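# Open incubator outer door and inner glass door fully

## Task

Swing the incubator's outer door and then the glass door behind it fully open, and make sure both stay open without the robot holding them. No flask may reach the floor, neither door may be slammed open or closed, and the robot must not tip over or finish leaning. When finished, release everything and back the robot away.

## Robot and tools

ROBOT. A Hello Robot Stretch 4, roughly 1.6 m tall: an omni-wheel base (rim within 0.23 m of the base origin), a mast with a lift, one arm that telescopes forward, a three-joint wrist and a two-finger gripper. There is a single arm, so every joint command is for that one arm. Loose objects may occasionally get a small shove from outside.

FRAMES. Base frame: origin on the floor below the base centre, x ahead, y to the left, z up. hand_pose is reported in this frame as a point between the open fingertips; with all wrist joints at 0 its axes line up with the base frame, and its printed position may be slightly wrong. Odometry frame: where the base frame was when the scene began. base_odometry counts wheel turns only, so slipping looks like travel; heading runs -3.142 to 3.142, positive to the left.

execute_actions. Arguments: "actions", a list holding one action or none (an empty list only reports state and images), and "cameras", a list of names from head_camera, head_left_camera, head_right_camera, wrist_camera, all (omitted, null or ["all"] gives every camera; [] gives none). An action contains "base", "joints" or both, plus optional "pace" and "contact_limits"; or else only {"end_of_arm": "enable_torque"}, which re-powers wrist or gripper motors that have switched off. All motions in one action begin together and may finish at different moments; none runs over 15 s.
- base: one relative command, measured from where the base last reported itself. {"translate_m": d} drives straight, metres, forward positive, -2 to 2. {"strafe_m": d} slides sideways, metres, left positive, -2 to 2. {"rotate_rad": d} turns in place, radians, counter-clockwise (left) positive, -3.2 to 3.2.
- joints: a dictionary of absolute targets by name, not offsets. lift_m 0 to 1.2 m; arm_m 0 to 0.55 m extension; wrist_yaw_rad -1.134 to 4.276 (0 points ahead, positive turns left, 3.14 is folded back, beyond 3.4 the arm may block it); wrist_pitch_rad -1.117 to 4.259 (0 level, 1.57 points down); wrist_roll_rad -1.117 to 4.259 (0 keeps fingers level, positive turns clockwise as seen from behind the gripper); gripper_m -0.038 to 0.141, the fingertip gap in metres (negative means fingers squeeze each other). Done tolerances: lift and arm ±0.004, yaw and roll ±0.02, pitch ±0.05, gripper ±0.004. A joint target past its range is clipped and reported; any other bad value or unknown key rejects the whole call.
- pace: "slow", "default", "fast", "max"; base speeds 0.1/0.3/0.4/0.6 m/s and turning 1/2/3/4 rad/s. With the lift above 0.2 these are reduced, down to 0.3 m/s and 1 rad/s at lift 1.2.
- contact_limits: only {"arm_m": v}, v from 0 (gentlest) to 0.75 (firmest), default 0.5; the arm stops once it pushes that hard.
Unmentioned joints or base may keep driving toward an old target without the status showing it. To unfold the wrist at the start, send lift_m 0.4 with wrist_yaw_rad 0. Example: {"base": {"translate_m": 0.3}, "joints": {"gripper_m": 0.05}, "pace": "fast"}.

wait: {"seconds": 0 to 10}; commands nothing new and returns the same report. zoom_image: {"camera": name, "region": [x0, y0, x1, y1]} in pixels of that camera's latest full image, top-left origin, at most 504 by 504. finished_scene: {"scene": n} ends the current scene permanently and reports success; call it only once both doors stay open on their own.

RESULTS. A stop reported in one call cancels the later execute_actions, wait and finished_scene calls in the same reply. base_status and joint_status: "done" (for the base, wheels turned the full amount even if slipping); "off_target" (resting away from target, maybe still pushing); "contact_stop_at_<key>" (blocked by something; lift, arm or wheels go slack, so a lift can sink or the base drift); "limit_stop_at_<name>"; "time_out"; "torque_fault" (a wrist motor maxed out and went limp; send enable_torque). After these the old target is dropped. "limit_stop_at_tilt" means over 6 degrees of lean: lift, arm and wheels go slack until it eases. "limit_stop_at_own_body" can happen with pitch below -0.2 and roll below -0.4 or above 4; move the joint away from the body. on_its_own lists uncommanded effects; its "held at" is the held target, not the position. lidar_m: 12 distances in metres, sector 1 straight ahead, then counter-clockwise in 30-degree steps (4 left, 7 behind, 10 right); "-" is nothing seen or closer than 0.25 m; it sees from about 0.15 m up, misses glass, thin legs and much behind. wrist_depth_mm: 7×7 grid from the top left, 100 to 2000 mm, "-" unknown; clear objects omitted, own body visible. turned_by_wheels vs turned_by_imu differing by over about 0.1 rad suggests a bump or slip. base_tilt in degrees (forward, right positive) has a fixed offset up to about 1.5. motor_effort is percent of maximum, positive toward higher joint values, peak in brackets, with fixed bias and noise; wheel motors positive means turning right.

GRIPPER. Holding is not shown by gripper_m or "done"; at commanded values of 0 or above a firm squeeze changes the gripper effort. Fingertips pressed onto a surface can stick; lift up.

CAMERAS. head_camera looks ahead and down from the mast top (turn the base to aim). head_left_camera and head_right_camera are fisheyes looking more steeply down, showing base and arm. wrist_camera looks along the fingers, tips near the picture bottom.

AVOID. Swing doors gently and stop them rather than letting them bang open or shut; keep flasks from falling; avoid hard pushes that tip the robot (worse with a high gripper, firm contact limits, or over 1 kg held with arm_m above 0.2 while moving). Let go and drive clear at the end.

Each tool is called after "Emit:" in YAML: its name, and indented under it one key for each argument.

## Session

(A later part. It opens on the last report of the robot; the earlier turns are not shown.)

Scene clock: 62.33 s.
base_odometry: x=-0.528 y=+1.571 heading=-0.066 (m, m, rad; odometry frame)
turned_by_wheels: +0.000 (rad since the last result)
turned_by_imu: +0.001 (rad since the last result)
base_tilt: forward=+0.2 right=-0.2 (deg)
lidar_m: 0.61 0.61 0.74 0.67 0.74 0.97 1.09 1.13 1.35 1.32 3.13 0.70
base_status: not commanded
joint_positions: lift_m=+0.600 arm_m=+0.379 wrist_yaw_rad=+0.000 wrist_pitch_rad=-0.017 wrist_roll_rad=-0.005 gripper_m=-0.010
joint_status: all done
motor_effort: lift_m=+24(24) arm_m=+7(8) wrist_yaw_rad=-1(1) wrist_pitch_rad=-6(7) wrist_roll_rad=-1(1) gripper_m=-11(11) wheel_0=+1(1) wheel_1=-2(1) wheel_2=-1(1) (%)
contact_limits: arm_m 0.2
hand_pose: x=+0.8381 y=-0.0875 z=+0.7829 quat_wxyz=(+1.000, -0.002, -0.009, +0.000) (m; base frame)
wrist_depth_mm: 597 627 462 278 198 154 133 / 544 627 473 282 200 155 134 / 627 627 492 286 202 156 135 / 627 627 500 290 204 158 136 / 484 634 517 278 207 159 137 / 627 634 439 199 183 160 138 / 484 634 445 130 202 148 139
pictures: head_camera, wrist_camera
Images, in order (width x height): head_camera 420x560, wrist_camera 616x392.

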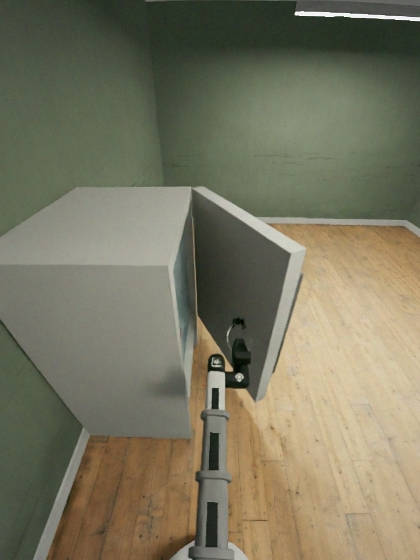

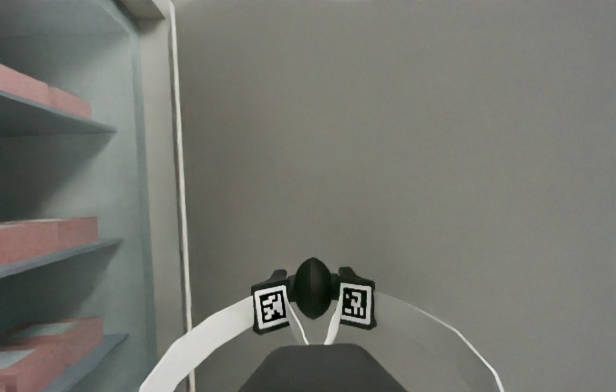

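Now well inside. Strafe right.

Emit:
execute_actions:
  actions:
    - {"base":{"strafe_m":-0.1},"pace":"slow"}
  cameras: []

Emit:
execute_actions:
  actions:
    - {"base":{"strafe_m":-0.1},"pace":"slow"}
  cameras: ["head_camera"]

Emit:
execute_actions:
  actions:
    - {"joints":{"arm_m":0.55},"pace":"slow","contact_limits":{"arm_m":0.25}}
  cameras: ["head_camera"]

Scene clock: 65.30 s.
base_odometry: x=-0.535 y=+1.471 heading=-0.066 (m, m, rad; odometry frame)
turned_by_wheels: +0.000 (rad since the last result)
turned_by_imu: +0.001 (rad since the last result)
base_tilt: forward=+0.0 right=-0.2 (deg)
lidar_m: 0.78 0.66 0.83 0.80 0.83 1.11 1.09 1.12 1.25 1.23 3.01 0.78
base_status: done
joint_positions: lift_m=+0.600 arm_m=+0.379 wrist_yaw_rad=+0.001 wrist_pitch_rad=-0.017 wrist_roll_rad=-0.005 gripper_m=-0.010
joint_status: not commanded
motor_effort: lift_m=+24(24) arm_m=+7(7) wrist_yaw_rad=-4(15) wrist_pitch_rad=-10(7) wrist_roll_rad=-2(1) gripper_m=-13(11) wheel_0=+1(12) wheel_1=+0(5) wheel_2=-1(2) (%)
hand_pose: x=+0.8382 y=-0.0873 z=+0.7829 quat_wxyz=(+1.000, -0.002, -0.009, +0.000) (m; base frame)
wrist_depth_mm: 621 647 392 278 216 177 156 / 627 668 397 281 218 178 157 / 627 668 404 285 220 179 158 / 627 668 410 289 221 180 159 / 627 668 418 279 224 182 160 / 634 676 377 199 183 183 161 / 634 676 384 130 221 172 163
pictures: none
No camera images: the call's "cameras" was empty. Leave "cameras" out to get every camera's image.

Scene clock: 67.43 s.
base_odometry: x=-0.541 y=+1.371 heading=-0.065 (m, m, rad; odometry frame)
turned_by_wheels: +0.000 (rad since the last result)
turned_by_imu: +0.001 (rad since the last result)
base_tilt: forward=+0.1 right=+0.0 (deg)
lidar_m: 0.82 0.67 0.88 0.90 0.94 1.14 1.08 1.12 1.10 1.26 2.87 3.76
base_status: done
joint_positions: lift_m=+0.600 arm_m=+0.379 wrist_yaw_rad=+0.001 wrist_pitch_rad=-0.017 wrist_roll_rad=-0.005 gripper_m=-0.010
joint_status: not commanded
motor_effort: lift_m=+23(24) arm_m=+7(7) wrist_yaw_rad=-3(15) wrist_pitch_rad=-5(7) wrist_roll_rad=-1(1) gripper_m=-12(11) wheel_0=+3(10) wheel_1=+0(4) wheel_2=+0(1) (%)
hand_pose: x=+0.8382 y=-0.0873 z=+0.7829 quat_wxyz=(+1.000, -0.002, -0.009, +0.000) (m; base frame)
wrist_depth_mm: 654 512 375 296 244 238 - / 661 521 382 298 245 236 - / 668 530 384 300 248 234 - / 676 539 389 304 249 232 - / 668 554 397 298 251 230 - / 668 564 370 199 183 229 - / 668 569 373 130 249 227 1618
pictures: head_camera
Images, in order (width x height): head_camera 420x560.

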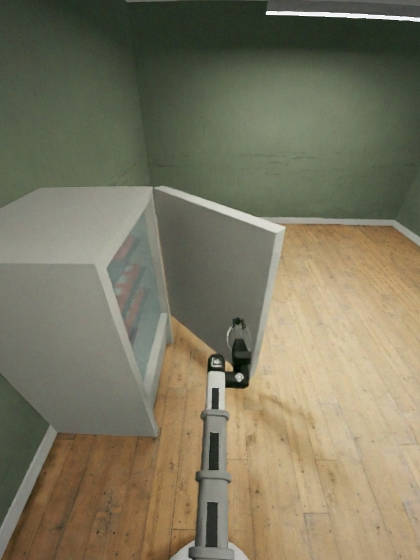

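Scene clock: 70.40 s.
base_odometry: x=-0.541 y=+1.371 heading=-0.065 (m, m, rad; odometry frame)
turned_by_wheels: +0.000 (rad since the last result)
turned_by_imu: +0.001 (rad since the last result)
base_tilt: forward=+0.1 right=+0.0 (deg)
lidar_m: 0.95 0.70 0.83 0.90 0.93 1.16 1.08 1.13 1.11 1.22 2.89 0.96
base_status: not commanded
joint_positions: lift_m=+0.600 arm_m=+0.547 wrist_yaw_rad=+0.000 wrist_pitch_rad=-0.017 wrist_roll_rad=-0.005 gripper_m=-0.010
joint_status: all done
joint sent to its limit — the command would take arm_m past its upper limit, so that joint was sent only as far as its limit.
motor_effort: lift_m=+24(23) arm_m=+7(10) wrist_yaw_rad=-3(4) wrist_pitch_rad=-4(7) wrist_roll_rad=-1(0) gripper_m=-10(11) wheel_0=+3(5) wheel_1=+1(2) wheel_2=+0(1) (%)
contact_limits: arm_m 0.25
hand_pose: x=+1.0066 y=-0.0873 z=+0.7829 quat_wxyz=(+1.000, -0.002, -0.009, +0.000) (m; base frame)
wrist_depth_mm: 445 345 283 241 208 183 168 / 449 351 286 242 210 185 169 / 459 355 289 244 211 186 170 / 462 359 291 246 212 187 171 / 473 362 294 242 214 188 172 / 480 366 283 199 183 189 173 / 484 370 285 130 212 181 174
pictures: head_camera
Images, in order (width x height): head_camera 420x560.

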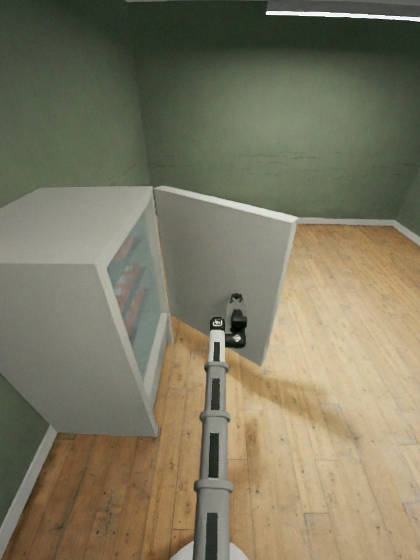

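Emit:
execute_actions:
  actions:
    - {"base":{"strafe_m":-0.04},"pace":"slow"}
  cameras: []

Emit:
execute_actions:
  actions:
    - {"base":{"translate_m":0.25},"pace":"slow"}
  cameras: ["head_camera"]

Emit:
execute_actions:
  actions:
    - {"base":{"translate_m":0.15},"pace":"slow"}
  cameras: ["head_camera","wrist_camera"]

Scene clock: 72.60 s.
base_odometry: x=-0.544 y=+1.331 heading=-0.065 (m, m, rad; odometry frame)
turned_by_wheels: +0.000 (rad since the last result)
turned_by_imu: +0.001 (rad since the last result)
base_tilt: forward=+0.0 right=+0.0 (deg)
lidar_m: 0.94 0.73 0.87 0.92 0.98 1.16 1.09 1.14 1.07 1.22 2.83 1.05
base_status: done
joint_positions: lift_m=+0.600 arm_m=+0.547 wrist_yaw_rad=+0.001 wrist_pitch_rad=-0.017 wrist_roll_rad=-0.005 gripper_m=-0.010
joint_status: not commanded
motor_effort: lift_m=+23(23) arm_m=+7(7) wrist_yaw_rad=-3(6) wrist_pitch_rad=-5(6) wrist_roll_rad=+0(2) gripper_m=-12(12) wheel_0=+3(5) wheel_1=-1(5) wheel_2=+0(0) (%)
hand_pose: x=+1.0066 y=-0.0873 z=+0.7829 quat_wxyz=(+1.000, -0.002, -0.009, +0.000) (m; base frame)
wrist_depth_mm: 413 330 276 236 207 183 169 / 418 334 278 237 208 184 170 / 424 338 279 239 209 186 170 / 430 342 282 241 211 186 172 / 436 345 285 238 212 188 173 / 442 349 276 198 183 189 174 / 449 353 277 130 211 182 175
pictures: none
No camera images: the call's "cameras" was empty. Leave "cameras" out to get every camera's image.

Scene clock: 76.37 s.
base_odometry: x=-0.295 y=+1.315 heading=-0.065 (m, m, rad; odometry frame)
turned_by_wheels: +0.000 (rad since the last result)
turned_by_imu: +0.000 (rad since the last result)
base_tilt: forward=+0.0 right=-0.2 (deg)
lidar_m: 1.01 0.52 0.51 0.94 0.99 1.32 1.33 1.40 1.16 2.16 2.89 1.05
base_status: done
joint_positions: lift_m=+0.600 arm_m=+0.547 wrist_yaw_rad=-0.001 wrist_pitch_rad=-0.017 wrist_roll_rad=-0.005 gripper_m=-0.010
joint_status: not commanded
motor_effort: lift_m=+24(24) arm_m=+7(7) wrist_yaw_rad=-1(5) wrist_pitch_rad=-7(7) wrist_roll_rad=-1(1) gripper_m=-11(11) wheel_0=+2(5) wheel_1=+1(5) wheel_2=-2(6) (%)
hand_pose: x=+1.0065 y=-0.0876 z=+0.7829 quat_wxyz=(+1.000, -0.002, -0.009, +0.000) (m; base frame)
wrist_depth_mm: 260 258 257 257 254 253 252 / 260 258 257 257 256 254 252 / 262 259 258 258 255 255 254 / 263 260 259 259 257 256 255 / 264 263 260 259 258 257 255 / 265 263 262 200 183 257 256 / 265 263 262 129 260 257 258
pictures: head_camera
Images, in order (width x height): head_camera 420x560.

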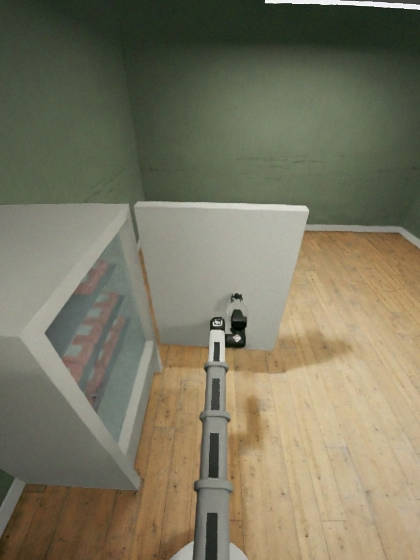

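Scene clock: 79.13 s.
base_odometry: x=-0.145 y=+1.305 heading=-0.065 (m, m, rad; odometry frame)
turned_by_wheels: +0.000 (rad since the last result)
turned_by_imu: +0.000 (rad since the last result)
base_tilt: forward=+0.1 right=-0.1 (deg)
lidar_m: 0.95 0.53 0.41 0.78 0.97 1.34 1.46 1.53 1.23 2.76 2.87 1.13
base_status: done
joint_positions: lift_m=+0.600 arm_m=+0.547 wrist_yaw_rad=-0.001 wrist_pitch_rad=-0.017 wrist_roll_rad=-0.005 gripper_m=-0.010
joint_status: not commanded
motor_effort: lift_m=+24(24) arm_m=+7(7) wrist_yaw_rad=-1(8) wrist_pitch_rad=-5(6) wrist_roll_rad=+0(1) gripper_m=-12(11) wheel_0=+3(3) wheel_1=+1(4) wheel_2=+0(9) (%)
hand_pose: x=+1.0065 y=-0.0876 z=+0.7829 quat_wxyz=(+1.000, -0.002, -0.009, +0.000) (m; base frame)
wrist_depth_mm: 204 217 231 248 266 287 314 / 204 217 231 247 266 289 314 / 205 217 231 248 267 289 315 / 205 217 232 249 267 289 315 / 206 218 232 246 268 290 315 / 205 218 226 200 182 290 317 / 206 216 231 129 268 285 317
pictures: head_camera, wrist_camera
Images, in order (width x height): head_camera 420x560, wrist_camera 616x392.

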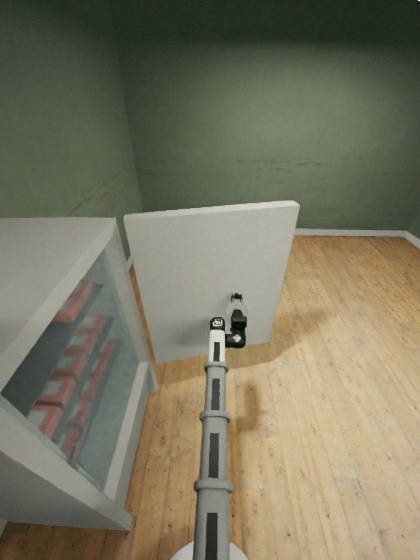

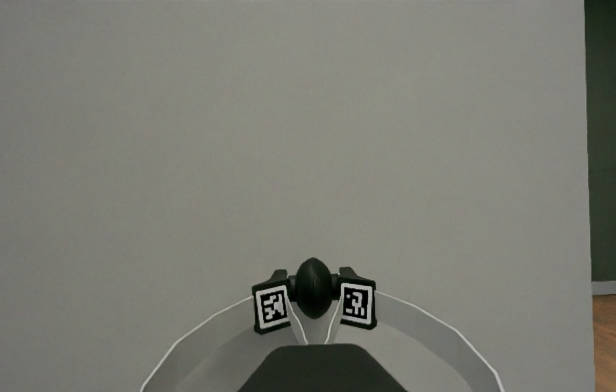

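Emit:
execute_actions:
  actions:
    - {"base":{"translate_m":0.12},"joints":{"arm_m":0.4,"wrist_yaw_rad":0.35},"pace":"slow"}
  cameras: []

Emit:
execute_actions:
  actions:
    - {"joints":{"arm_m":0.55},"pace":"slow","contact_limits":{"arm_m":0.2}}
  cameras: ["head_camera"]

Scene clock: 82.53 s.
base_odometry: x=-0.025 y=+1.298 heading=-0.065 (m, m, rad; odometry frame)
turned_by_wheels: +0.000 (rad since the last result)
turned_by_imu: -0.003 (rad since the last result)
base_tilt: forward=+0.1 right=-0.2 (deg)
lidar_m: 0.83 0.55 0.38 0.37 1.01 1.33 1.61 1.53 1.31 2.74 2.89 1.05
base_status: done
joint_positions: lift_m=+0.600 arm_m=+0.401 wrist_yaw_rad=+0.350 wrist_pitch_rad=-0.017 wrist_roll_rad=-0.005 gripper_m=-0.010
joint_status: all done
motor_effort: lift_m=+24(23) arm_m=-7(7) wrist_yaw_rad=-1(66) wrist_pitch_rad=-6(7) wrist_roll_rad=-1(1) gripper_m=-12(11) wheel_0=+1(11) wheel_1=+0(4) wheel_2=-1(20) (%)
hand_pose: x=+0.8731 y=+0.0167 z=+0.7829 quat_wxyz=(+0.985, -0.001, -0.009, +0.174) (m; base frame)
wrist_depth_mm: 256 258 259 263 265 267 268 / 257 259 262 263 266 267 270 / 257 260 263 264 267 268 271 / 259 260 263 264 267 270 272 / 259 262 264 265 268 270 272 / 259 262 264 200 182 271 273 / 260 263 265 129 270 271 274
pictures: none
No camera images: the call's "cameras" was empty. Leave "cameras" out to get every camera's image.

Scene clock: 84.00 s.
base_odometry: x=-0.025 y=+1.298 heading=-0.065 (m, m, rad; odometry frame)
turned_by_wheels: +0.000 (rad since the last result)
turned_by_imu: +0.000 (rad since the last result)
base_tilt: forward=+0.1 right=-0.1 (deg)
lidar_m: 0.84 0.55 0.37 0.37 0.99 1.33 1.61 1.53 1.32 2.74 2.86 1.07
base_status: not commanded
joint_positions: lift_m=+0.600 arm_m=+0.441 wrist_yaw_rad=+0.349 wrist_pitch_rad=-0.018 wrist_roll_rad=-0.005 gripper_m=-0.010
joint_status: arm_m contact_stop (moved +0.040 of +0.149)
joint sent to its limit — the command would take arm_m past its upper limit, so that joint was sent only as far as its limit.
on_its_own: arm_m is slack since a contact_stop (your +0.550 is given up)
motor_effort: lift_m=+24(24) arm_m=+0(20) wrist_yaw_rad=+2(13) wrist_pitch_rad=-3(5) wrist_roll_rad=-2(1) gripper_m=-8(12) wheel_0=+2(2) wheel_1=+1(3) wheel_2=-7(13) (%)
contact_limits: arm_m 0.2
hand_pose: x=+0.9126 y=+0.0164 z=+0.7831 quat_wxyz=(+0.985, -0.001, -0.009, +0.173) (m; base frame)
wrist_depth_mm: 222 224 226 229 230 233 235 / 223 225 227 229 231 234 236 / 224 226 229 229 232 234 236 / 224 227 229 230 233 235 237 / 225 227 229 231 234 236 238 / 226 228 183 200 184 236 238 / 226 228 231 123 236 236 239
pictures: head_camera
Images, in order (width x height): head_camera 420x560.

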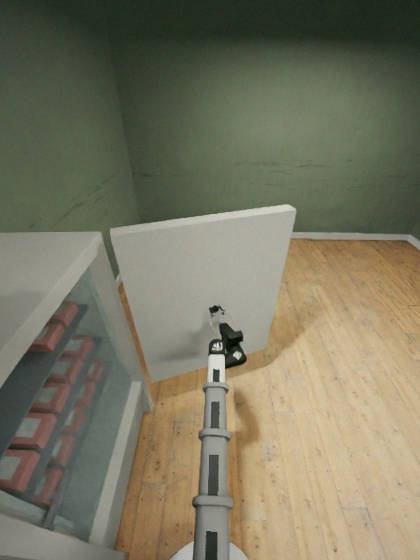

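Emit:
execute_actions:
  actions:
    - {"joints":{"arm_m":0.48},"pace":"slow","contact_limits":{"arm_m":0.33}}
  cameras: []

Scene clock: 85.70 s.
base_odometry: x=-0.025 y=+1.298 heading=-0.065 (m, m, rad; odometry frame)
turned_by_wheels: +0.000 (rad since the last result)
turned_by_imu: +0.000 (rad since the last result)
base_tilt: forward=+0.1 right=-0.1 (deg)
lidar_m: 0.84 0.52 0.36 0.38 1.00 1.37 1.61 1.56 1.31 2.74 2.88 1.08
base_status: not commanded
joint_positions: lift_m=+0.600 arm_m=+0.441 wrist_yaw_rad=+0.349 wrist_pitch_rad=-0.018 wrist_roll_rad=-0.005 gripper_m=-0.010
joint_status: arm_m contact_stop (moved +0.000 of +0.039)
on_its_own: arm_m is slack since a contact_stop (your +0.480 is given up)
motor_effort: lift_m=+24(24) arm_m=+0(22) wrist_yaw_rad=+1(13) wrist_pitch_rad=-3(6) wrist_roll_rad=-1(0) gripper_m=-9(9) wheel_0=+2(2) wheel_1=+1(4) wheel_2=-7(16) (%)
contact_limits: arm_m 0.33
hand_pose: x=+0.9124 y=+0.0164 z=+0.7831 quat_wxyz=(+0.985, -0.001, -0.009, +0.174) (m; base frame)
wrist_depth_mm: 223 224 227 229 231 234 236 / 224 224 227 229 231 234 236 / 224 225 228 230 233 235 237 / 224 227 229 230 233 234 237 / 225 228 229 231 234 236 237 / 226 228 183 200 182 236 239 / 227 228 231 123 236 237 239
pictures: none
No camera images: the call's "cameras" was empty. Leave "cameras" out to get every camera's image.

Emit:
execute_actions:
  actions:
    - {"joints":{"arm_m":0,"wrist_yaw_rad":0,"lift_m":0.572},"base":{"strafe_m":-0.42}}
  cameras: []

Emit:
execute_actions:
  actions:
    - {"base":{"rotate_rad":1.62},"joints":{"gripper_m":0.07}}
  cameras: ["head_camera","wrist_camera"]

Scene clock: 89.93 s.
base_odometry: x=-0.053 y=+0.878 heading=-0.065 (m, m, rad; odometry frame)
turned_by_wheels: +0.000 (rad since the last result)
turned_by_imu: +0.001 (rad since the last result)
base_tilt: forward=+0.0 right=+0.0 (deg)
lidar_m: 1.03 0.96 0.84 0.79 1.44 1.69 1.58 1.03 1.11 2.33 2.43 3.23
base_status: done
joint_positions: lift_m=+0.572 arm_m=+0.001 wrist_yaw_rad=+0.000 wrist_pitch_rad=-0.017 wrist_roll_rad=-0.005 gripper_m=-0.010
joint_status: all done
motor_effort: lift_m=+16(22) arm_m=-7(10) wrist_yaw_rad=-1(15) wrist_pitch_rad=-6(6) wrist_roll_rad=-1(1) gripper_m=-10(11) wheel_0=-1(12) wheel_1=+0(8) wheel_2=+1(5) (%)
hand_pose: x=+0.4605 y=-0.0875 z=+0.7555 quat_wxyz=(+1.000, -0.003, -0.009, +0.000) (m; base frame)
wrist_depth_mm: 691 750 - - - - - / 691 750 - - - - - / 691 750 - - - - - / 691 750 - - - - - / 699 759 - - - - - / 699 741 788 200 182 - - / 699 741 820 129 1661 1537 1576
pictures: none
No camera images: the call's "cameras" was empty. Leave "cameras" out to get every camera's image.

Scene clock: 92.03 s.
base_odometry: x=-0.053 y=+0.878 heading=+1.555 (m, m, rad; odometry frame)
turned_by_wheels: +1.620 (rad since the last result)
turned_by_imu: +1.610 (rad since the last result)
base_tilt: forward=+0.0 right=-0.2 (deg)
lidar_m: 0.79 1.43 1.67 1.60 1.00 1.21 2.29 2.49 3.22 0.99 0.98 0.81
base_status: done
joint_positions: lift_m=+0.572 arm_m=+0.001 wrist_yaw_rad=+0.000 wrist_pitch_rad=-0.017 wrist_roll_rad=-0.005 gripper_m=+0.070
joint_status: all done
motor_effort: lift_m=+16(16) arm_m=-7(7) wrist_yaw_rad=-2(2) wrist_pitch_rad=-7(7) wrist_roll_rad=-2(0) gripper_m=-5(11) wheel_0=+1(7) wheel_1=+1(5) wheel_2=+2(8) (%)
hand_pose: x=+0.4606 y=-0.0874 z=+0.7554 quat_wxyz=(+1.000, -0.003, -0.009, +0.000) (m; base frame)
wrist_depth_mm: 1182 1160 1160 1160 661 732 759 / 1182 1160 1160 1160 891 1042 732 / 1182 1160 1182 1160 768 1042 931 / 1182 1182 1160 1182 603 668 866 / 1182 1182 1182 1160 609 1060 866 / 1182 1182 191 1182 196 668 878 / 1182 1205 1182 121 798 788 820
pictures: head_camera, wrist_camera
Images, in order (width x height): head_camera 420x560, wrist_camera 616x392.

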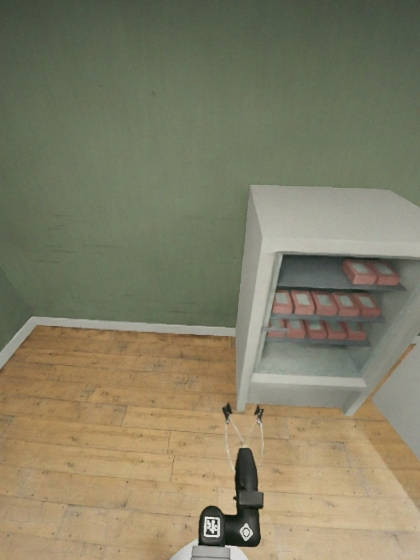

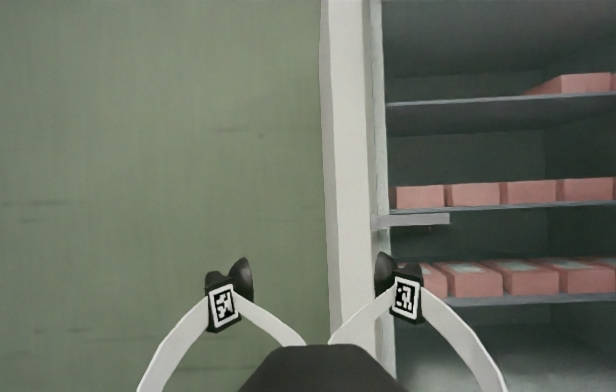

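Emit:
execute_actions:
  actions:
    - {"base":{"strafe_m":-0.175},"joints":{"wrist_roll_rad":1.57,"arm_m":0.22,"gripper_m":0.06}}
  cameras: ["wrist_camera"]

Scene clock: 94.70 s.
base_odometry: x=+0.122 y=+0.876 heading=+1.555 (m, m, rad; odometry frame)
turned_by_wheels: +0.000 (rad since the last result)
turned_by_imu: +0.001 (rad since the last result)
base_tilt: forward=+0.0 right=+0.0 (deg)
lidar_m: 0.74 1.47 1.86 1.78 1.18 1.48 2.31 2.49 3.07 0.84 0.80 0.78
base_status: done
joint_positions: lift_m=+0.572 arm_m=+0.219 wrist_yaw_rad=+0.000 wrist_pitch_rad=-0.017 wrist_roll_rad=+1.570 gripper_m=+0.060
joint_status: all done
motor_effort: lift_m=+16(16) arm_m=+7(7) wrist_yaw_rad=-2(1) wrist_pitch_rad=-5(7) wrist_roll_rad=+0(3) gripper_m=-4(6) wheel_0=-1(8) wheel_1=+1(8) wheel_2=+1(1) (%)
hand_pose: x=+0.6781 y=-0.0874 z=+0.7555 quat_wxyz=(+0.707, +0.707, -0.006, +0.006) (m; base frame)
wrist_depth_mm: 521 508 778 820 449 707 492 / 521 544 768 831 455 715 496 / 512 535 831 831 445 732 504 / 508 517 831 831 484 732 508 / 504 508 609 488 452 508 466 / 389 389 194 389 193 389 389 / 340 338 340 121 340 340 340
pictures: wrist_camera
Images, in order (width x height): wrist_camera 616x392.

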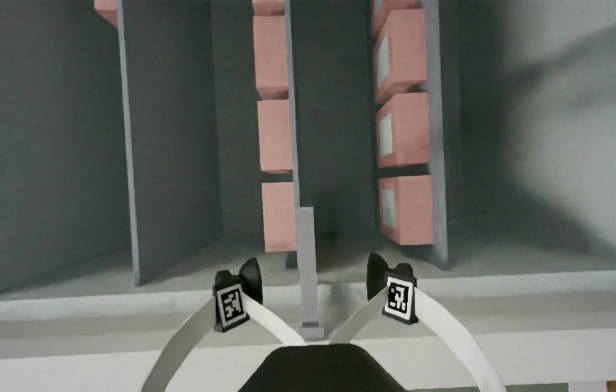

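Emit:
execute_actions:
  actions:
    - {"base":{"strafe_m":-0.015},"joints":{"lift_m":0.578,"arm_m":0.3}}
  cameras: []

Emit:
execute_actions:
  actions:
    - {"joints":{"arm_m":0.4},"pace":"slow","contact_limits":{"arm_m":0.12}}
  cameras: ["wrist_camera"]

Scene clock: 96.80 s.
base_odometry: x=+0.137 y=+0.876 heading=+1.555 (m, m, rad; odometry frame)
turned_by_wheels: +0.000 (rad since the last result)
turned_by_imu: +0.000 (rad since the last result)
base_tilt: forward=+0.1 right=+0.0 (deg)
lidar_m: 0.76 1.43 1.86 1.79 1.16 1.53 2.32 2.48 3.07 0.78 0.79 0.77
base_status: done
joint_positions: lift_m=+0.578 arm_m=+0.299 wrist_yaw_rad=+0.000 wrist_pitch_rad=-0.017 wrist_roll_rad=+1.570 gripper_m=+0.060
joint_status: all done
motor_effort: lift_m=+25(24) arm_m=+7(6) wrist_yaw_rad=-1(1) wrist_pitch_rad=-6(5) wrist_roll_rad=+0(1) gripper_m=-4(5) wheel_0=-1(6) wheel_1=+0(6) wheel_2=+0(0) (%)
hand_pose: x=+0.7581 y=-0.0874 z=+0.7608 quat_wxyz=(+0.707, +0.707, -0.006, +0.006) (m; base frame)
wrist_depth_mm: 496 418 741 741 442 597 500 / 512 410 741 750 459 609 504 / 508 404 723 750 466 609 508 / 500 399 750 750 500 410 517 / 496 421 615 364 433 366 488 / 402 364 194 324 193 332 327 / 309 309 309 121 309 293 307
pictures: none
No camera images: the call's "cameras" was empty. Leave "cameras" out to get every camera's image.

Scene clock: 98.30 s.
base_odometry: x=+0.137 y=+0.875 heading=+1.555 (m, m, rad; odometry frame)
turned_by_wheels: +0.000 (rad since the last result)
turned_by_imu: +0.002 (rad since the last result)
base_tilt: forward=-0.1 right=-0.1 (deg)
lidar_m: 0.76 1.45 1.86 1.77 1.20 1.54 2.32 2.47 3.06 0.82 0.80 0.81
base_status: not commanded
joint_positions: lift_m=+0.578 arm_m=+0.355 wrist_yaw_rad=-0.006 wrist_pitch_rad=-0.018 wrist_roll_rad=+1.570 gripper_m=+0.060
joint_status: arm_m contact_stop (moved +0.057 of +0.101)
on_its_own: arm_m is slack since a contact_stop (your +0.400 is given up); wrist_yaw_rad is at rest, and its effort (+16) is outside its rest range (-13 to +13)
motor_effort: lift_m=+25(25) arm_m=+0(15) wrist_yaw_rad=+16(22) wrist_pitch_rad=-4(6) wrist_roll_rad=+0(0) gripper_m=-3(3) wheel_0=+4(4) wheel_1=+1(4) wheel_2=-5(7) (%)
contact_limits: arm_m 0.12
hand_pose: x=+0.8141 y=-0.0893 z=+0.7610 quat_wxyz=(+0.707, +0.707, -0.009, +0.004) (m; base frame)
wrist_depth_mm: 322 421 676 691 585 306 500 / 320 410 654 691 609 307 508 / 442 404 691 691 627 307 508 / 442 399 691 699 640 309 512 / 439 394 603 309 466 310 488 / 338 347 195 309 193 293 325 / 263 253 252 119 253 254 254
pictures: wrist_camera
Images, in order (width x height): wrist_camera 616x392.

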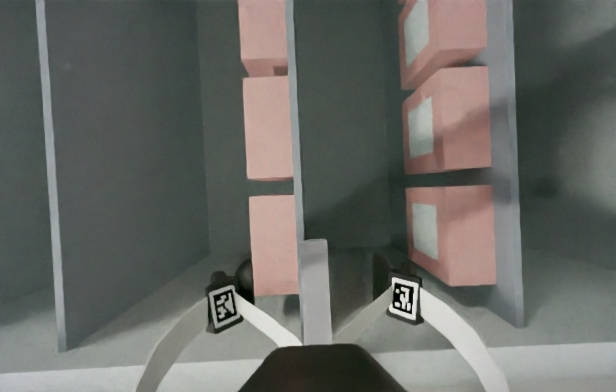

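Emit:
execute_actions:
  actions:
    - {"joints":{"lift_m":0.635,"arm_m":0.35},"pace":"slow"}
  cameras: ["wrist_camera"]

Scene clock: 100.37 s.
base_odometry: x=+0.137 y=+0.876 heading=+1.555 (m, m, rad; odometry frame)
turned_by_wheels: +0.000 (rad since the last result)
turned_by_imu: +0.000 (rad since the last result)
base_tilt: forward=+0.1 right=-0.1 (deg)
lidar_m: 0.76 1.47 1.87 1.79 1.18 1.52 2.33 2.47 3.06 0.81 0.77 0.77
base_status: not commanded
joint_positions: lift_m=+0.634 arm_m=+0.351 wrist_yaw_rad=-0.005 wrist_pitch_rad=-0.011 wrist_roll_rad=+1.569 gripper_m=+0.060
joint_status: all done
on_its_own: wrist_pitch_rad is at rest, and its effort (-24) is outside its rest range (-23 to +23)
motor_effort: lift_m=+27(29) arm_m=-7(8) wrist_yaw_rad=+11(17) wrist_pitch_rad=-24(41) wrist_roll_rad=+1(0) gripper_m=-5(8) wheel_0=-2(4) wheel_1=-2(2) wheel_2=-2(5) (%)
hand_pose: x=+0.8102 y=-0.0888 z=+0.8158 quat_wxyz=(+0.708, +0.707, -0.006, +0.002) (m; base frame)
wrist_depth_mm: 445 359 661 310 683 334 312 / 439 353 640 342 707 342 314 / 433 345 615 312 699 343 314 / 430 368 591 699 707 375 315 / 424 364 504 517 544 355 315 / 384 329 194 307 196 338 304 / 267 255 256 122 257 218 259
pictures: wrist_camera
Images, in order (width x height): wrist_camera 616x392.

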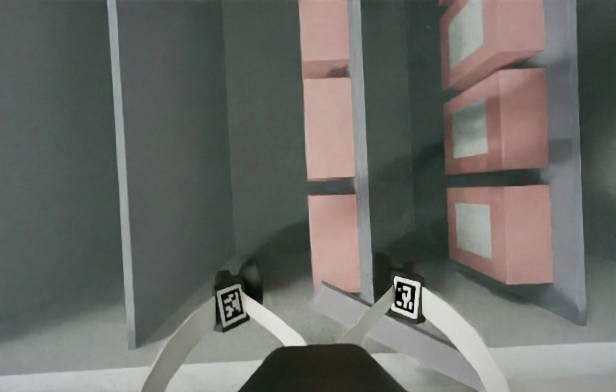

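Emit:
execute_actions:
  actions:
    - {"joints":{"lift_m":0.625,"arm_m":0.27},"pace":"slow"}
  cameras: []

Emit:
execute_actions:
  actions:
    - {"base":{"strafe_m":0.025},"joints":{"lift_m":0.597,"wrist_roll_rad":0.6}}
  cameras: ["wrist_camera","head_camera"]

Scene clock: 105.23 s.
base_odometry: x=+0.137 y=+0.876 heading=+1.554 (m, m, rad; odometry frame)
turned_by_wheels: -0.001 (rad since the last result)
turned_by_imu: +0.001 (rad since the last result)
base_tilt: forward=+0.0 right=+0.0 (deg)
lidar_m: 0.76 1.46 1.84 1.78 1.19 1.51 2.33 2.46 3.07 0.78 0.80 0.81
base_status: not commanded
joint_positions: lift_m=+0.625 arm_m=+0.271 wrist_yaw_rad=-0.010 wrist_pitch_rad=-0.016 wrist_roll_rad=+1.569 gripper_m=+0.060
joint_status: all done
on_its_own: wrist_yaw_rad is at rest, and its effort (+27) is outside its rest range (-13 to +13)
motor_effort: lift_m=+15(27) arm_m=-7(7) wrist_yaw_rad=+27(28) wrist_pitch_rad=-11(27) wrist_roll_rad=+2(2) gripper_m=-5(6) wheel_0=-6(6) wheel_1=-3(3) wheel_2=-3(3) (%)
hand_pose: x=+0.7298 y=-0.0903 z=+0.8082 quat_wxyz=(+0.708, +0.706, -0.009, +0.002) (m; base frame)
wrist_depth_mm: 449 559 676 778 768 394 564 / 442 591 647 788 778 392 569 / 439 580 627 394 778 394 580 / 436 574 609 508 788 394 580 / 430 597 517 394 661 397 549 / 394 413 193 336 211 359 353 / 334 336 336 119 307 293 325
pictures: none
No camera images: the call's "cameras" was empty. Leave "cameras" out to get every camera's image.

Scene clock: 106.37 s.
base_odometry: x=+0.112 y=+0.876 heading=+1.555 (m, m, rad; odometry frame)
turned_by_wheels: +0.000 (rad since the last result)
turned_by_imu: +0.001 (rad since the last result)
base_tilt: forward=+0.0 right=-0.1 (deg)
lidar_m: 0.73 1.45 1.83 1.77 1.13 1.39 2.31 2.46 3.08 0.83 0.84 0.80
base_status: done
joint_positions: lift_m=+0.597 arm_m=+0.271 wrist_yaw_rad=-0.001 wrist_pitch_rad=-0.017 wrist_roll_rad=+0.600 gripper_m=+0.060
joint_status: all done
motor_effort: lift_m=+15(16) arm_m=-7(7) wrist_yaw_rad=-1(27) wrist_pitch_rad=-6(10) wrist_roll_rad=-2(8) gripper_m=-4(6) wheel_0=+2(12) wheel_1=+0(4) wheel_2=+1(2) (%)
hand_pose: x=+0.7305 y=-0.0876 z=+0.7805 quat_wxyz=(+0.955, +0.296, -0.008, +0.002) (m; base frame)
wrist_depth_mm: 330 439 585 469 609 732 384 / 282 332 603 539 778 387 609 / 283 332 445 788 449 778 683 / 904 286 334 715 442 723 421 / 904 285 332 366 741 433 392 / 904 904 193 336 192 394 609 / 917 904 287 121 394 580 535
pictures: head_camera, wrist_camera
Images, in order (width x height): head_camera 420x560, wrist_camera 616x392.

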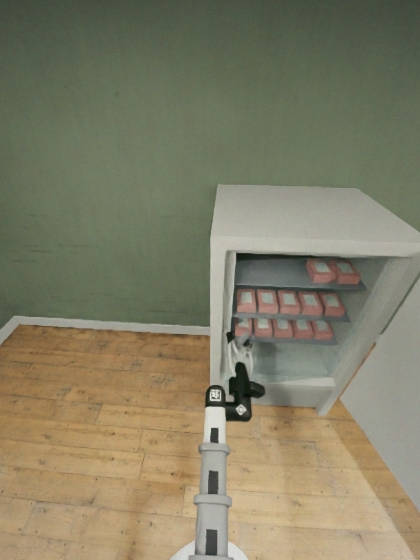

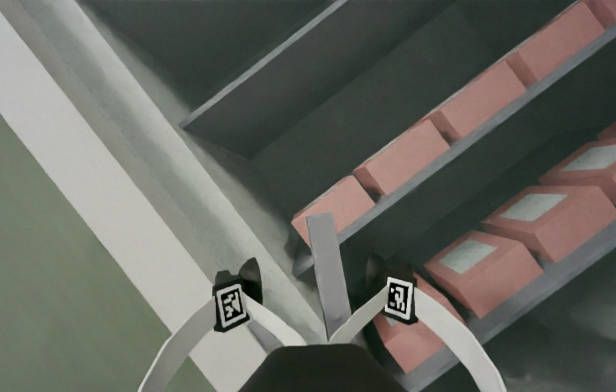

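Emit:
execute_actions:
  actions:
    - {"base":{"strafe_m":-0.012},"joints":{"gripper_m":0.045,"wrist_roll_rad":0.5}}
  cameras: ["wrist_camera"]

Emit:
execute_actions:
  actions:
    - {"joints":{"arm_m":0.4},"pace":"slow","contact_limits":{"arm_m":0.12}}
  cameras: ["wrist_camera"]

Scene clock: 107.97 s.
base_odometry: x=+0.124 y=+0.876 heading=+1.555 (m, m, rad; odometry frame)
turned_by_wheels: +0.000 (rad since the last result)
turned_by_imu: +0.001 (rad since the last result)
base_tilt: forward=+0.1 right=+0.0 (deg)
lidar_m: 0.70 1.45 1.86 1.77 1.14 1.47 2.33 2.50 3.07 0.80 0.81 0.78
base_status: done
joint_positions: lift_m=+0.597 arm_m=+0.271 wrist_yaw_rad=+0.000 wrist_pitch_rad=-0.017 wrist_roll_rad=+0.500 gripper_m=+0.045
joint_status: all done
motor_effort: lift_m=+15(15) arm_m=-7(7) wrist_yaw_rad=-1(0) wrist_pitch_rad=-8(9) wrist_roll_rad=-2(4) gripper_m=-4(7) wheel_0=+1(8) wheel_1=+1(6) wheel_2=+1(0) (%)
hand_pose: x=+0.7305 y=-0.0875 z=+0.7805 quat_wxyz=(+0.969, +0.248, -0.008, +0.002) (m; base frame)
wrist_depth_mm: 291 394 574 676 488 699 569 / 283 330 544 500 778 768 387 / 283 327 439 778 768 389 683 / 891 285 334 778 392 778 488 / 904 285 334 392 778 473 392 / 904 904 193 222 192 392 591 / 931 904 287 122 394 392 559
pictures: wrist_camera
Images, in order (width x height): wrist_camera 616x392.

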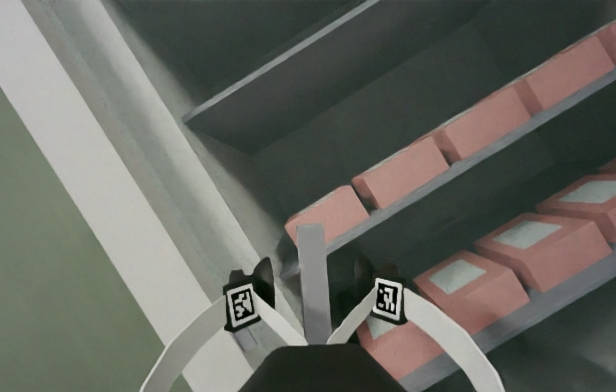

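Scene clock: 109.77 s.
base_odometry: x=+0.124 y=+0.876 heading=+1.555 (m, m, rad; odometry frame)
turned_by_wheels: +0.000 (rad since the last result)
turned_by_imu: +0.001 (rad since the last result)
base_tilt: forward=+0.0 right=-0.1 (deg)
lidar_m: 0.77 1.45 1.85 1.76 1.18 1.44 2.33 2.46 3.04 0.80 0.82 0.80
base_status: not commanded
joint_positions: lift_m=+0.597 arm_m=+0.357 wrist_yaw_rad=-0.006 wrist_pitch_rad=-0.017 wrist_roll_rad=+0.500 gripper_m=+0.045
joint_status: arm_m contact_stop (moved +0.086 of +0.129)
on_its_own: arm_m is slack since a contact_stop (your +0.400 is given up); wrist_yaw_rad is at rest, and its effort (+15) is outside its rest range (-13 to +13)
motor_effort: lift_m=+15(15) arm_m=+0(18) wrist_yaw_rad=+15(23) wrist_pitch_rad=-5(7) wrist_roll_rad=-2(1) gripper_m=-5(5) wheel_0=+5(5) wheel_1=+3(4) wheel_2=-5(7) (%)
contact_limits: arm_m 0.12
hand_pose: x=+0.8157 y=-0.0891 z=+0.7806 quat_wxyz=(+0.969, +0.248, -0.009, -0.001) (m; base frame)
wrist_depth_mm: 247 392 544 329 488 683 569 / 240 273 334 496 691 683 304 / 205 249 442 691 699 306 634 / 200 249 329 691 306 691 591 / 200 222 251 307 691 564 368 / 202 201 191 293 189 347 309 / 820 202 241 121 345 309 303
pictures: wrist_camera
Images, in order (width x height): wrist_camera 616x392.

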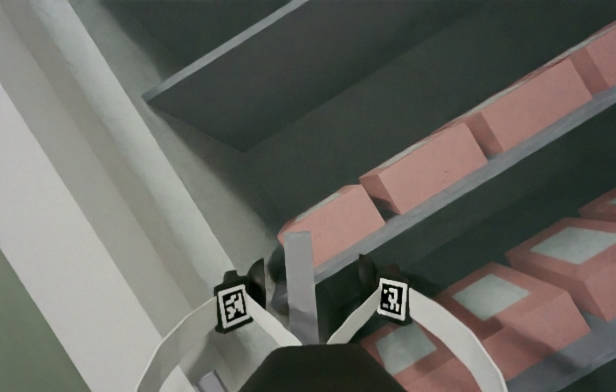

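At the glass, lever between fingers. Grip and pull.

Emit:
execute_actions:
  actions:
    - {"joints":{"gripper_m":-0.038}}
  cameras: ["wrist_camera"]

Emit:
execute_actions:
  actions:
    - {"base":{"translate_m":-0.05},"pace":"slow"}
  cameras: ["wrist_camera"]

Scene clock: 111.93 s.
base_odometry: x=+0.124 y=+0.876 heading=+1.555 (m, m, rad; odometry frame)
turned_by_wheels: +0.000 (rad since the last result)
turned_by_imu: +0.001 (rad since the last result)
base_tilt: forward=+0.0 right=-0.1 (deg)
lidar_m: 0.75 1.43 1.85 1.77 1.16 1.50 2.31 2.50 3.05 0.82 0.81 0.80
base_status: not commanded
joint_positions: lift_m=+0.597 arm_m=+0.357 wrist_yaw_rad=+0.003 wrist_pitch_rad=-0.020 wrist_roll_rad=+0.500 gripper_m=-0.037
joint_status: all done
on_its_own: arm_m is slack since a contact_stop (your +0.400 is given up)
motor_effort: lift_m=+15(15) arm_m=+0(0) wrist_yaw_rad=-11(14) wrist_pitch_rad=-2(7) wrist_roll_rad=-2(1) gripper_m=-23(23) wheel_0=+4(5) wheel_1=+2(4) wheel_2=+3(5) (%)
hand_pose: x=+0.8164 y=-0.0865 z=+0.7813 quat_wxyz=(+0.969, +0.248, -0.009, +0.004) (m; base frame)
wrist_depth_mm: 247 364 539 324 469 683 580 / 232 258 327 484 683 683 300 / 200 248 424 691 683 301 647 / 200 248 307 699 304 683 597 / 200 216 250 304 683 574 375 / 820 200 180 196 177 345 304 / 831 201 233 130 351 306 303
pictures: wrist_camera
Images, in order (width x height): wrist_camera 616x392.

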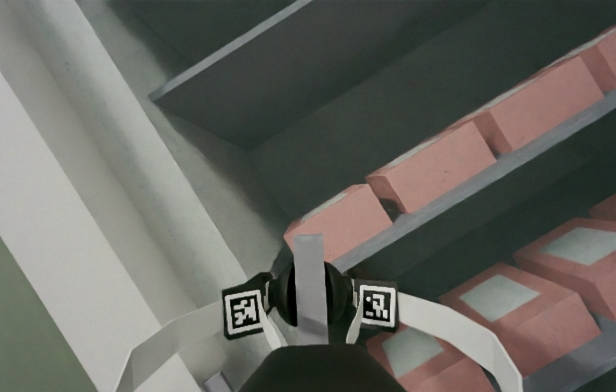

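Scene clock: 113.63 s.
base_odometry: x=+0.124 y=+0.826 heading=+1.555 (m, m, rad; odometry frame)
turned_by_wheels: +0.000 (rad since the last result)
turned_by_imu: +0.000 (rad since the last result)
base_tilt: forward=+0.0 right=+0.0 (deg)
lidar_m: 0.77 1.50 1.83 1.78 1.12 1.49 2.27 2.45 3.08 0.82 0.83 0.84
base_status: done
joint_positions: lift_m=+0.597 arm_m=+0.357 wrist_yaw_rad=-0.001 wrist_pitch_rad=-0.020 wrist_roll_rad=+0.500 gripper_m=-0.037
joint_status: not commanded
on_its_own: arm_m is slack since a contact_stop (your +0.400 is given up)
motor_effort: lift_m=+15(15) arm_m=+0(0) wrist_yaw_rad=+2(11) wrist_pitch_rad=+2(1) wrist_roll_rad=-1(1) gripper_m=-23(23) wheel_0=-4(3) wheel_1=-2(2) wheel_2=+0(7) (%)
hand_pose: x=+0.8160 y=-0.0878 z=+0.7813 quat_wxyz=(+0.969, +0.247, -0.010, +0.002) (m; base frame)
wrist_depth_mm: 291 392 564 410 473 691 559 / 248 298 404 480 741 732 353 / 249 297 430 741 741 353 668 / 249 266 330 741 355 741 603 / 866 250 300 355 741 480 375 / 866 251 180 195 178 357 357 / 878 253 251 152 359 332 549
pictures: wrist_camera
Images, in order (width x height): wrist_camera 616x392.

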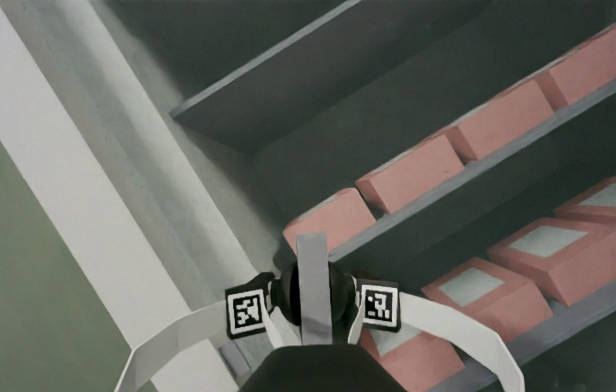

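Emit:
execute_actions:
  actions:
    - {"base":{"translate_m":-0.06},"joints":{"arm_m":0.357},"pace":"slow"}
  cameras: []

Emit:
execute_actions:
  actions:
    - {"base":{"strafe_m":-0.025},"pace":"slow"}
  cameras: []

Emit:
execute_actions:
  actions:
    - {"base":{"translate_m":-0.06},"pace":"slow"}
  cameras: []

Emit:
execute_actions:
  actions:
    - {"base":{"strafe_m":-0.035},"pace":"slow"}
  cameras: []

Emit:
execute_actions:
  actions:
    - {"base":{"translate_m":-0.06},"pace":"slow"}
  cameras: ["wrist_camera","head_camera"]

Scene clock: 116.43 s.
base_odometry: x=+0.123 y=+0.766 heading=+1.553 (m, m, rad; odometry frame)
turned_by_wheels: -0.002 (rad since the last result)
turned_by_imu: -0.002 (rad since the last result)
base_tilt: forward=-0.1 right=+0.0 (deg)
lidar_m: 0.79 1.54 1.85 1.74 1.08 1.47 2.20 2.36 3.03 0.88 0.83 0.92
base_status: done
joint_positions: lift_m=+0.597 arm_m=+0.357 wrist_yaw_rad=-0.009 wrist_pitch_rad=-0.021 wrist_roll_rad=+0.500 gripper_m=-0.037
joint_status: all done
on_its_own: wrist_yaw_rad is at rest, and its effort (+22) is outside its rest range (-13 to +13)
motor_effort: lift_m=+15(15) arm_m=+1(0) wrist_yaw_rad=+22(23) wrist_pitch_rad=+4(5) wrist_roll_rad=+1(1) gripper_m=-26(28) wheel_0=-13(12) wheel_1=-5(5) wheel_2=-6(7) (%)
hand_pose: x=+0.8154 y=-0.0899 z=+0.7816 quat_wxyz=(+0.969, +0.247, -0.011, -0.002) (m; base frame)
wrist_depth_mm: 319 424 564 715 496 668 544 / 307 357 691 496 798 778 418 / 309 357 459 798 798 418 668 / 917 310 382 809 418 798 500 / 917 309 359 415 809 484 418 / 917 931 179 198 179 421 647 / 917 931 310 125 421 585 569
pictures: none
No camera images: the call's "cameras" was empty. Leave "cameras" out to get every camera's image.

Scene clock: 117.67 s.
base_odometry: x=+0.148 y=+0.765 heading=+1.554 (m, m, rad; odometry frame)
turned_by_wheels: +0.002 (rad since the last result)
turned_by_imu: +0.002 (rad since the last result)
base_tilt: forward=+0.0 right=-0.2 (deg)
lidar_m: 0.81 1.55 1.89 1.72 1.11 1.57 2.20 2.38 3.03 0.85 0.83 0.90
base_status: done
joint_positions: lift_m=+0.597 arm_m=+0.357 wrist_yaw_rad=+0.011 wrist_pitch_rad=-0.017 wrist_roll_rad=+0.500 gripper_m=-0.037
joint_status: not commanded
on_its_own: wrist_yaw_rad is at rest, and its effort (-33) is outside its rest range (-13 to +13)
motor_effort: lift_m=+15(15) arm_m=+1(1) wrist_yaw_rad=-33(33) wrist_pitch_rad=-7(6) wrist_roll_rad=+0(2) gripper_m=-23(26) wheel_0=+12(14) wheel_1=+4(7) wheel_2=+4(5) (%)
hand_pose: x=+0.8171 y=-0.0843 z=+0.7805 quat_wxyz=(+0.969, +0.247, -0.007, +0.007) (m; base frame)
wrist_depth_mm: 330 430 574 707 500 691 549 / 307 357 661 508 788 788 404 / 309 357 469 809 788 410 691 / 931 310 394 809 413 798 492 / 946 312 362 415 798 469 410 / 946 931 178 196 178 413 640 / 960 946 312 124 415 609 554
pictures: none
No camera images: the call's "cameras" was empty. Leave "cameras" out to get every camera's image.

Scene clock: 119.50 s.
base_odometry: x=+0.147 y=+0.706 heading=+1.553 (m, m, rad; odometry frame)
turned_by_wheels: -0.001 (rad since the last result)
turned_by_imu: -0.001 (rad since the last result)
base_tilt: forward=+0.0 right=-0.2 (deg)
lidar_m: 0.81 1.64 1.87 1.56 1.12 1.58 2.15 2.28 3.03 2.93 0.83 0.96
base_status: done
joint_positions: lift_m=+0.597 arm_m=+0.357 wrist_yaw_rad=-0.004 wrist_pitch_rad=-0.020 wrist_roll_rad=+0.500 gripper_m=-0.037
joint_status: not commanded
motor_effort: lift_m=+15(15) arm_m=+1(1) wrist_yaw_rad=+10(34) wrist_pitch_rad=-1(7) wrist_roll_rad=+1(0) gripper_m=-25(26) wheel_0=-8(12) wheel_1=-3(3) wheel_2=-2(9) (%)
hand_pose: x=+0.8158 y=-0.0886 z=+0.7813 quat_wxyz=(+0.969, +0.247, -0.010, +0.000) (m; base frame)
wrist_depth_mm: 377 442 569 759 530 654 521 / 368 418 750 585 866 732 473 / 976 418 530 866 866 477 647 / 976 370 484 866 477 866 500 / 991 370 421 459 842 488 477 / 976 991 179 200 179 477 676 / 991 991 373 121 707 634 564
pictures: none
No camera images: the call's "cameras" was empty. Leave "cameras" out to get every camera's image.

Scene clock: 120.90 s.
base_odometry: x=+0.181 y=+0.705 heading=+1.556 (m, m, rad; odometry frame)
turned_by_wheels: +0.003 (rad since the last result)
turned_by_imu: +0.004 (rad since the last result)
base_tilt: forward=+0.1 right=-0.1 (deg)
lidar_m: 0.79 1.62 1.87 1.54 1.17 1.59 2.14 2.31 2.97 2.90 0.83 0.94
base_status: done
joint_positions: lift_m=+0.597 arm_m=+0.357 wrist_yaw_rad=+0.020 wrist_pitch_rad=-0.015 wrist_roll_rad=+0.500 gripper_m=-0.037
joint_status: not commanded
on_its_own: wrist_yaw_rad is at rest, and its effort (-59) is outside its rest range (-13 to +13)
motor_effort: lift_m=+16(16) arm_m=+1(1) wrist_yaw_rad=-59(59) wrist_pitch_rad=-14(14) wrist_roll_rad=+0(1) gripper_m=-22(27) wheel_0=+20(20) wheel_1=+7(7) wheel_2=+10(10) (%)
hand_pose: x=+0.8179 y=-0.0817 z=+0.7798 quat_wxyz=(+0.969, +0.247, -0.005, +0.011) (m; base frame)
wrist_depth_mm: 392 455 585 759 544 661 512 / 368 421 741 574 842 759 455 / 991 418 539 854 854 492 661 / 1008 373 488 854 842 820 480 / 1008 373 421 449 809 473 466 / 1008 1008 178 197 179 691 661 / 1025 1008 377 152 707 597 554
pictures: none
No camera images: the call's "cameras" was empty. Leave "cameras" out to get every camera's image.

Scene clock: 122.73 s.
base_odometry: x=+0.181 y=+0.645 heading=+1.555 (m, m, rad; odometry frame)
turned_by_wheels: -0.001 (rad since the last result)
turned_by_imu: +0.000 (rad since the last result)
base_tilt: forward=+0.1 right=+0.0 (deg)
lidar_m: 0.79 1.70 1.91 1.34 1.14 1.60 2.08 2.26 3.00 2.88 0.84 0.96
base_status: done
joint_positions: lift_m=+0.597 arm_m=+0.357 wrist_yaw_rad=-0.001 wrist_pitch_rad=-0.019 wrist_roll_rad=+0.500 gripper_m=-0.037
joint_status: not commanded
motor_effort: lift_m=+16(16) arm_m=+1(1) wrist_yaw_rad=+2(59) wrist_pitch_rad=+0(13) wrist_roll_rad=-1(0) gripper_m=-27(27) wheel_0=-5(17) wheel_1=-4(6) wheel_2=-1(14) (%)
hand_pose: x=+0.8160 y=-0.0878 z=+0.7811 quat_wxyz=(+0.969, +0.247, -0.009, +0.002) (m; base frame)
wrist_depth_mm: 424 473 569 759 549 609 492 / 427 508 768 809 917 691 530 / 1042 477 634 931 917 691 609 / 1042 430 615 931 917 831 530 / 1060 433 480 508 831 539 750 / 1060 1042 180 202 179 750 683 / 1042 1060 433 131 778 634 559
pictures: head_camera, wrist_camera
Images, in order (width x height): head_camera 420x560, wrist_camera 616x392.

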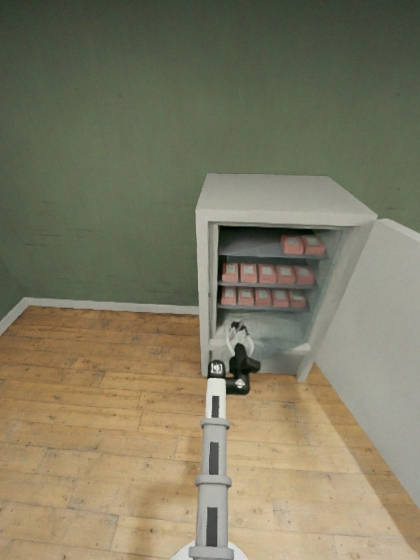

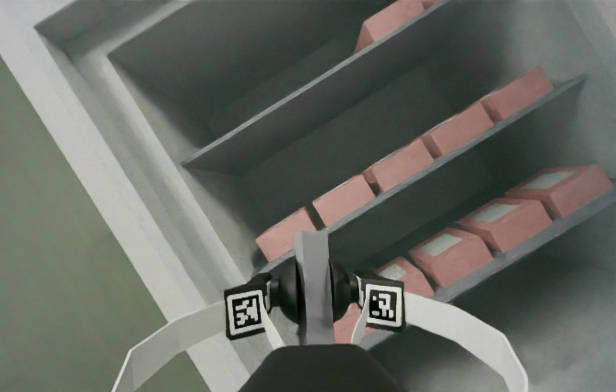

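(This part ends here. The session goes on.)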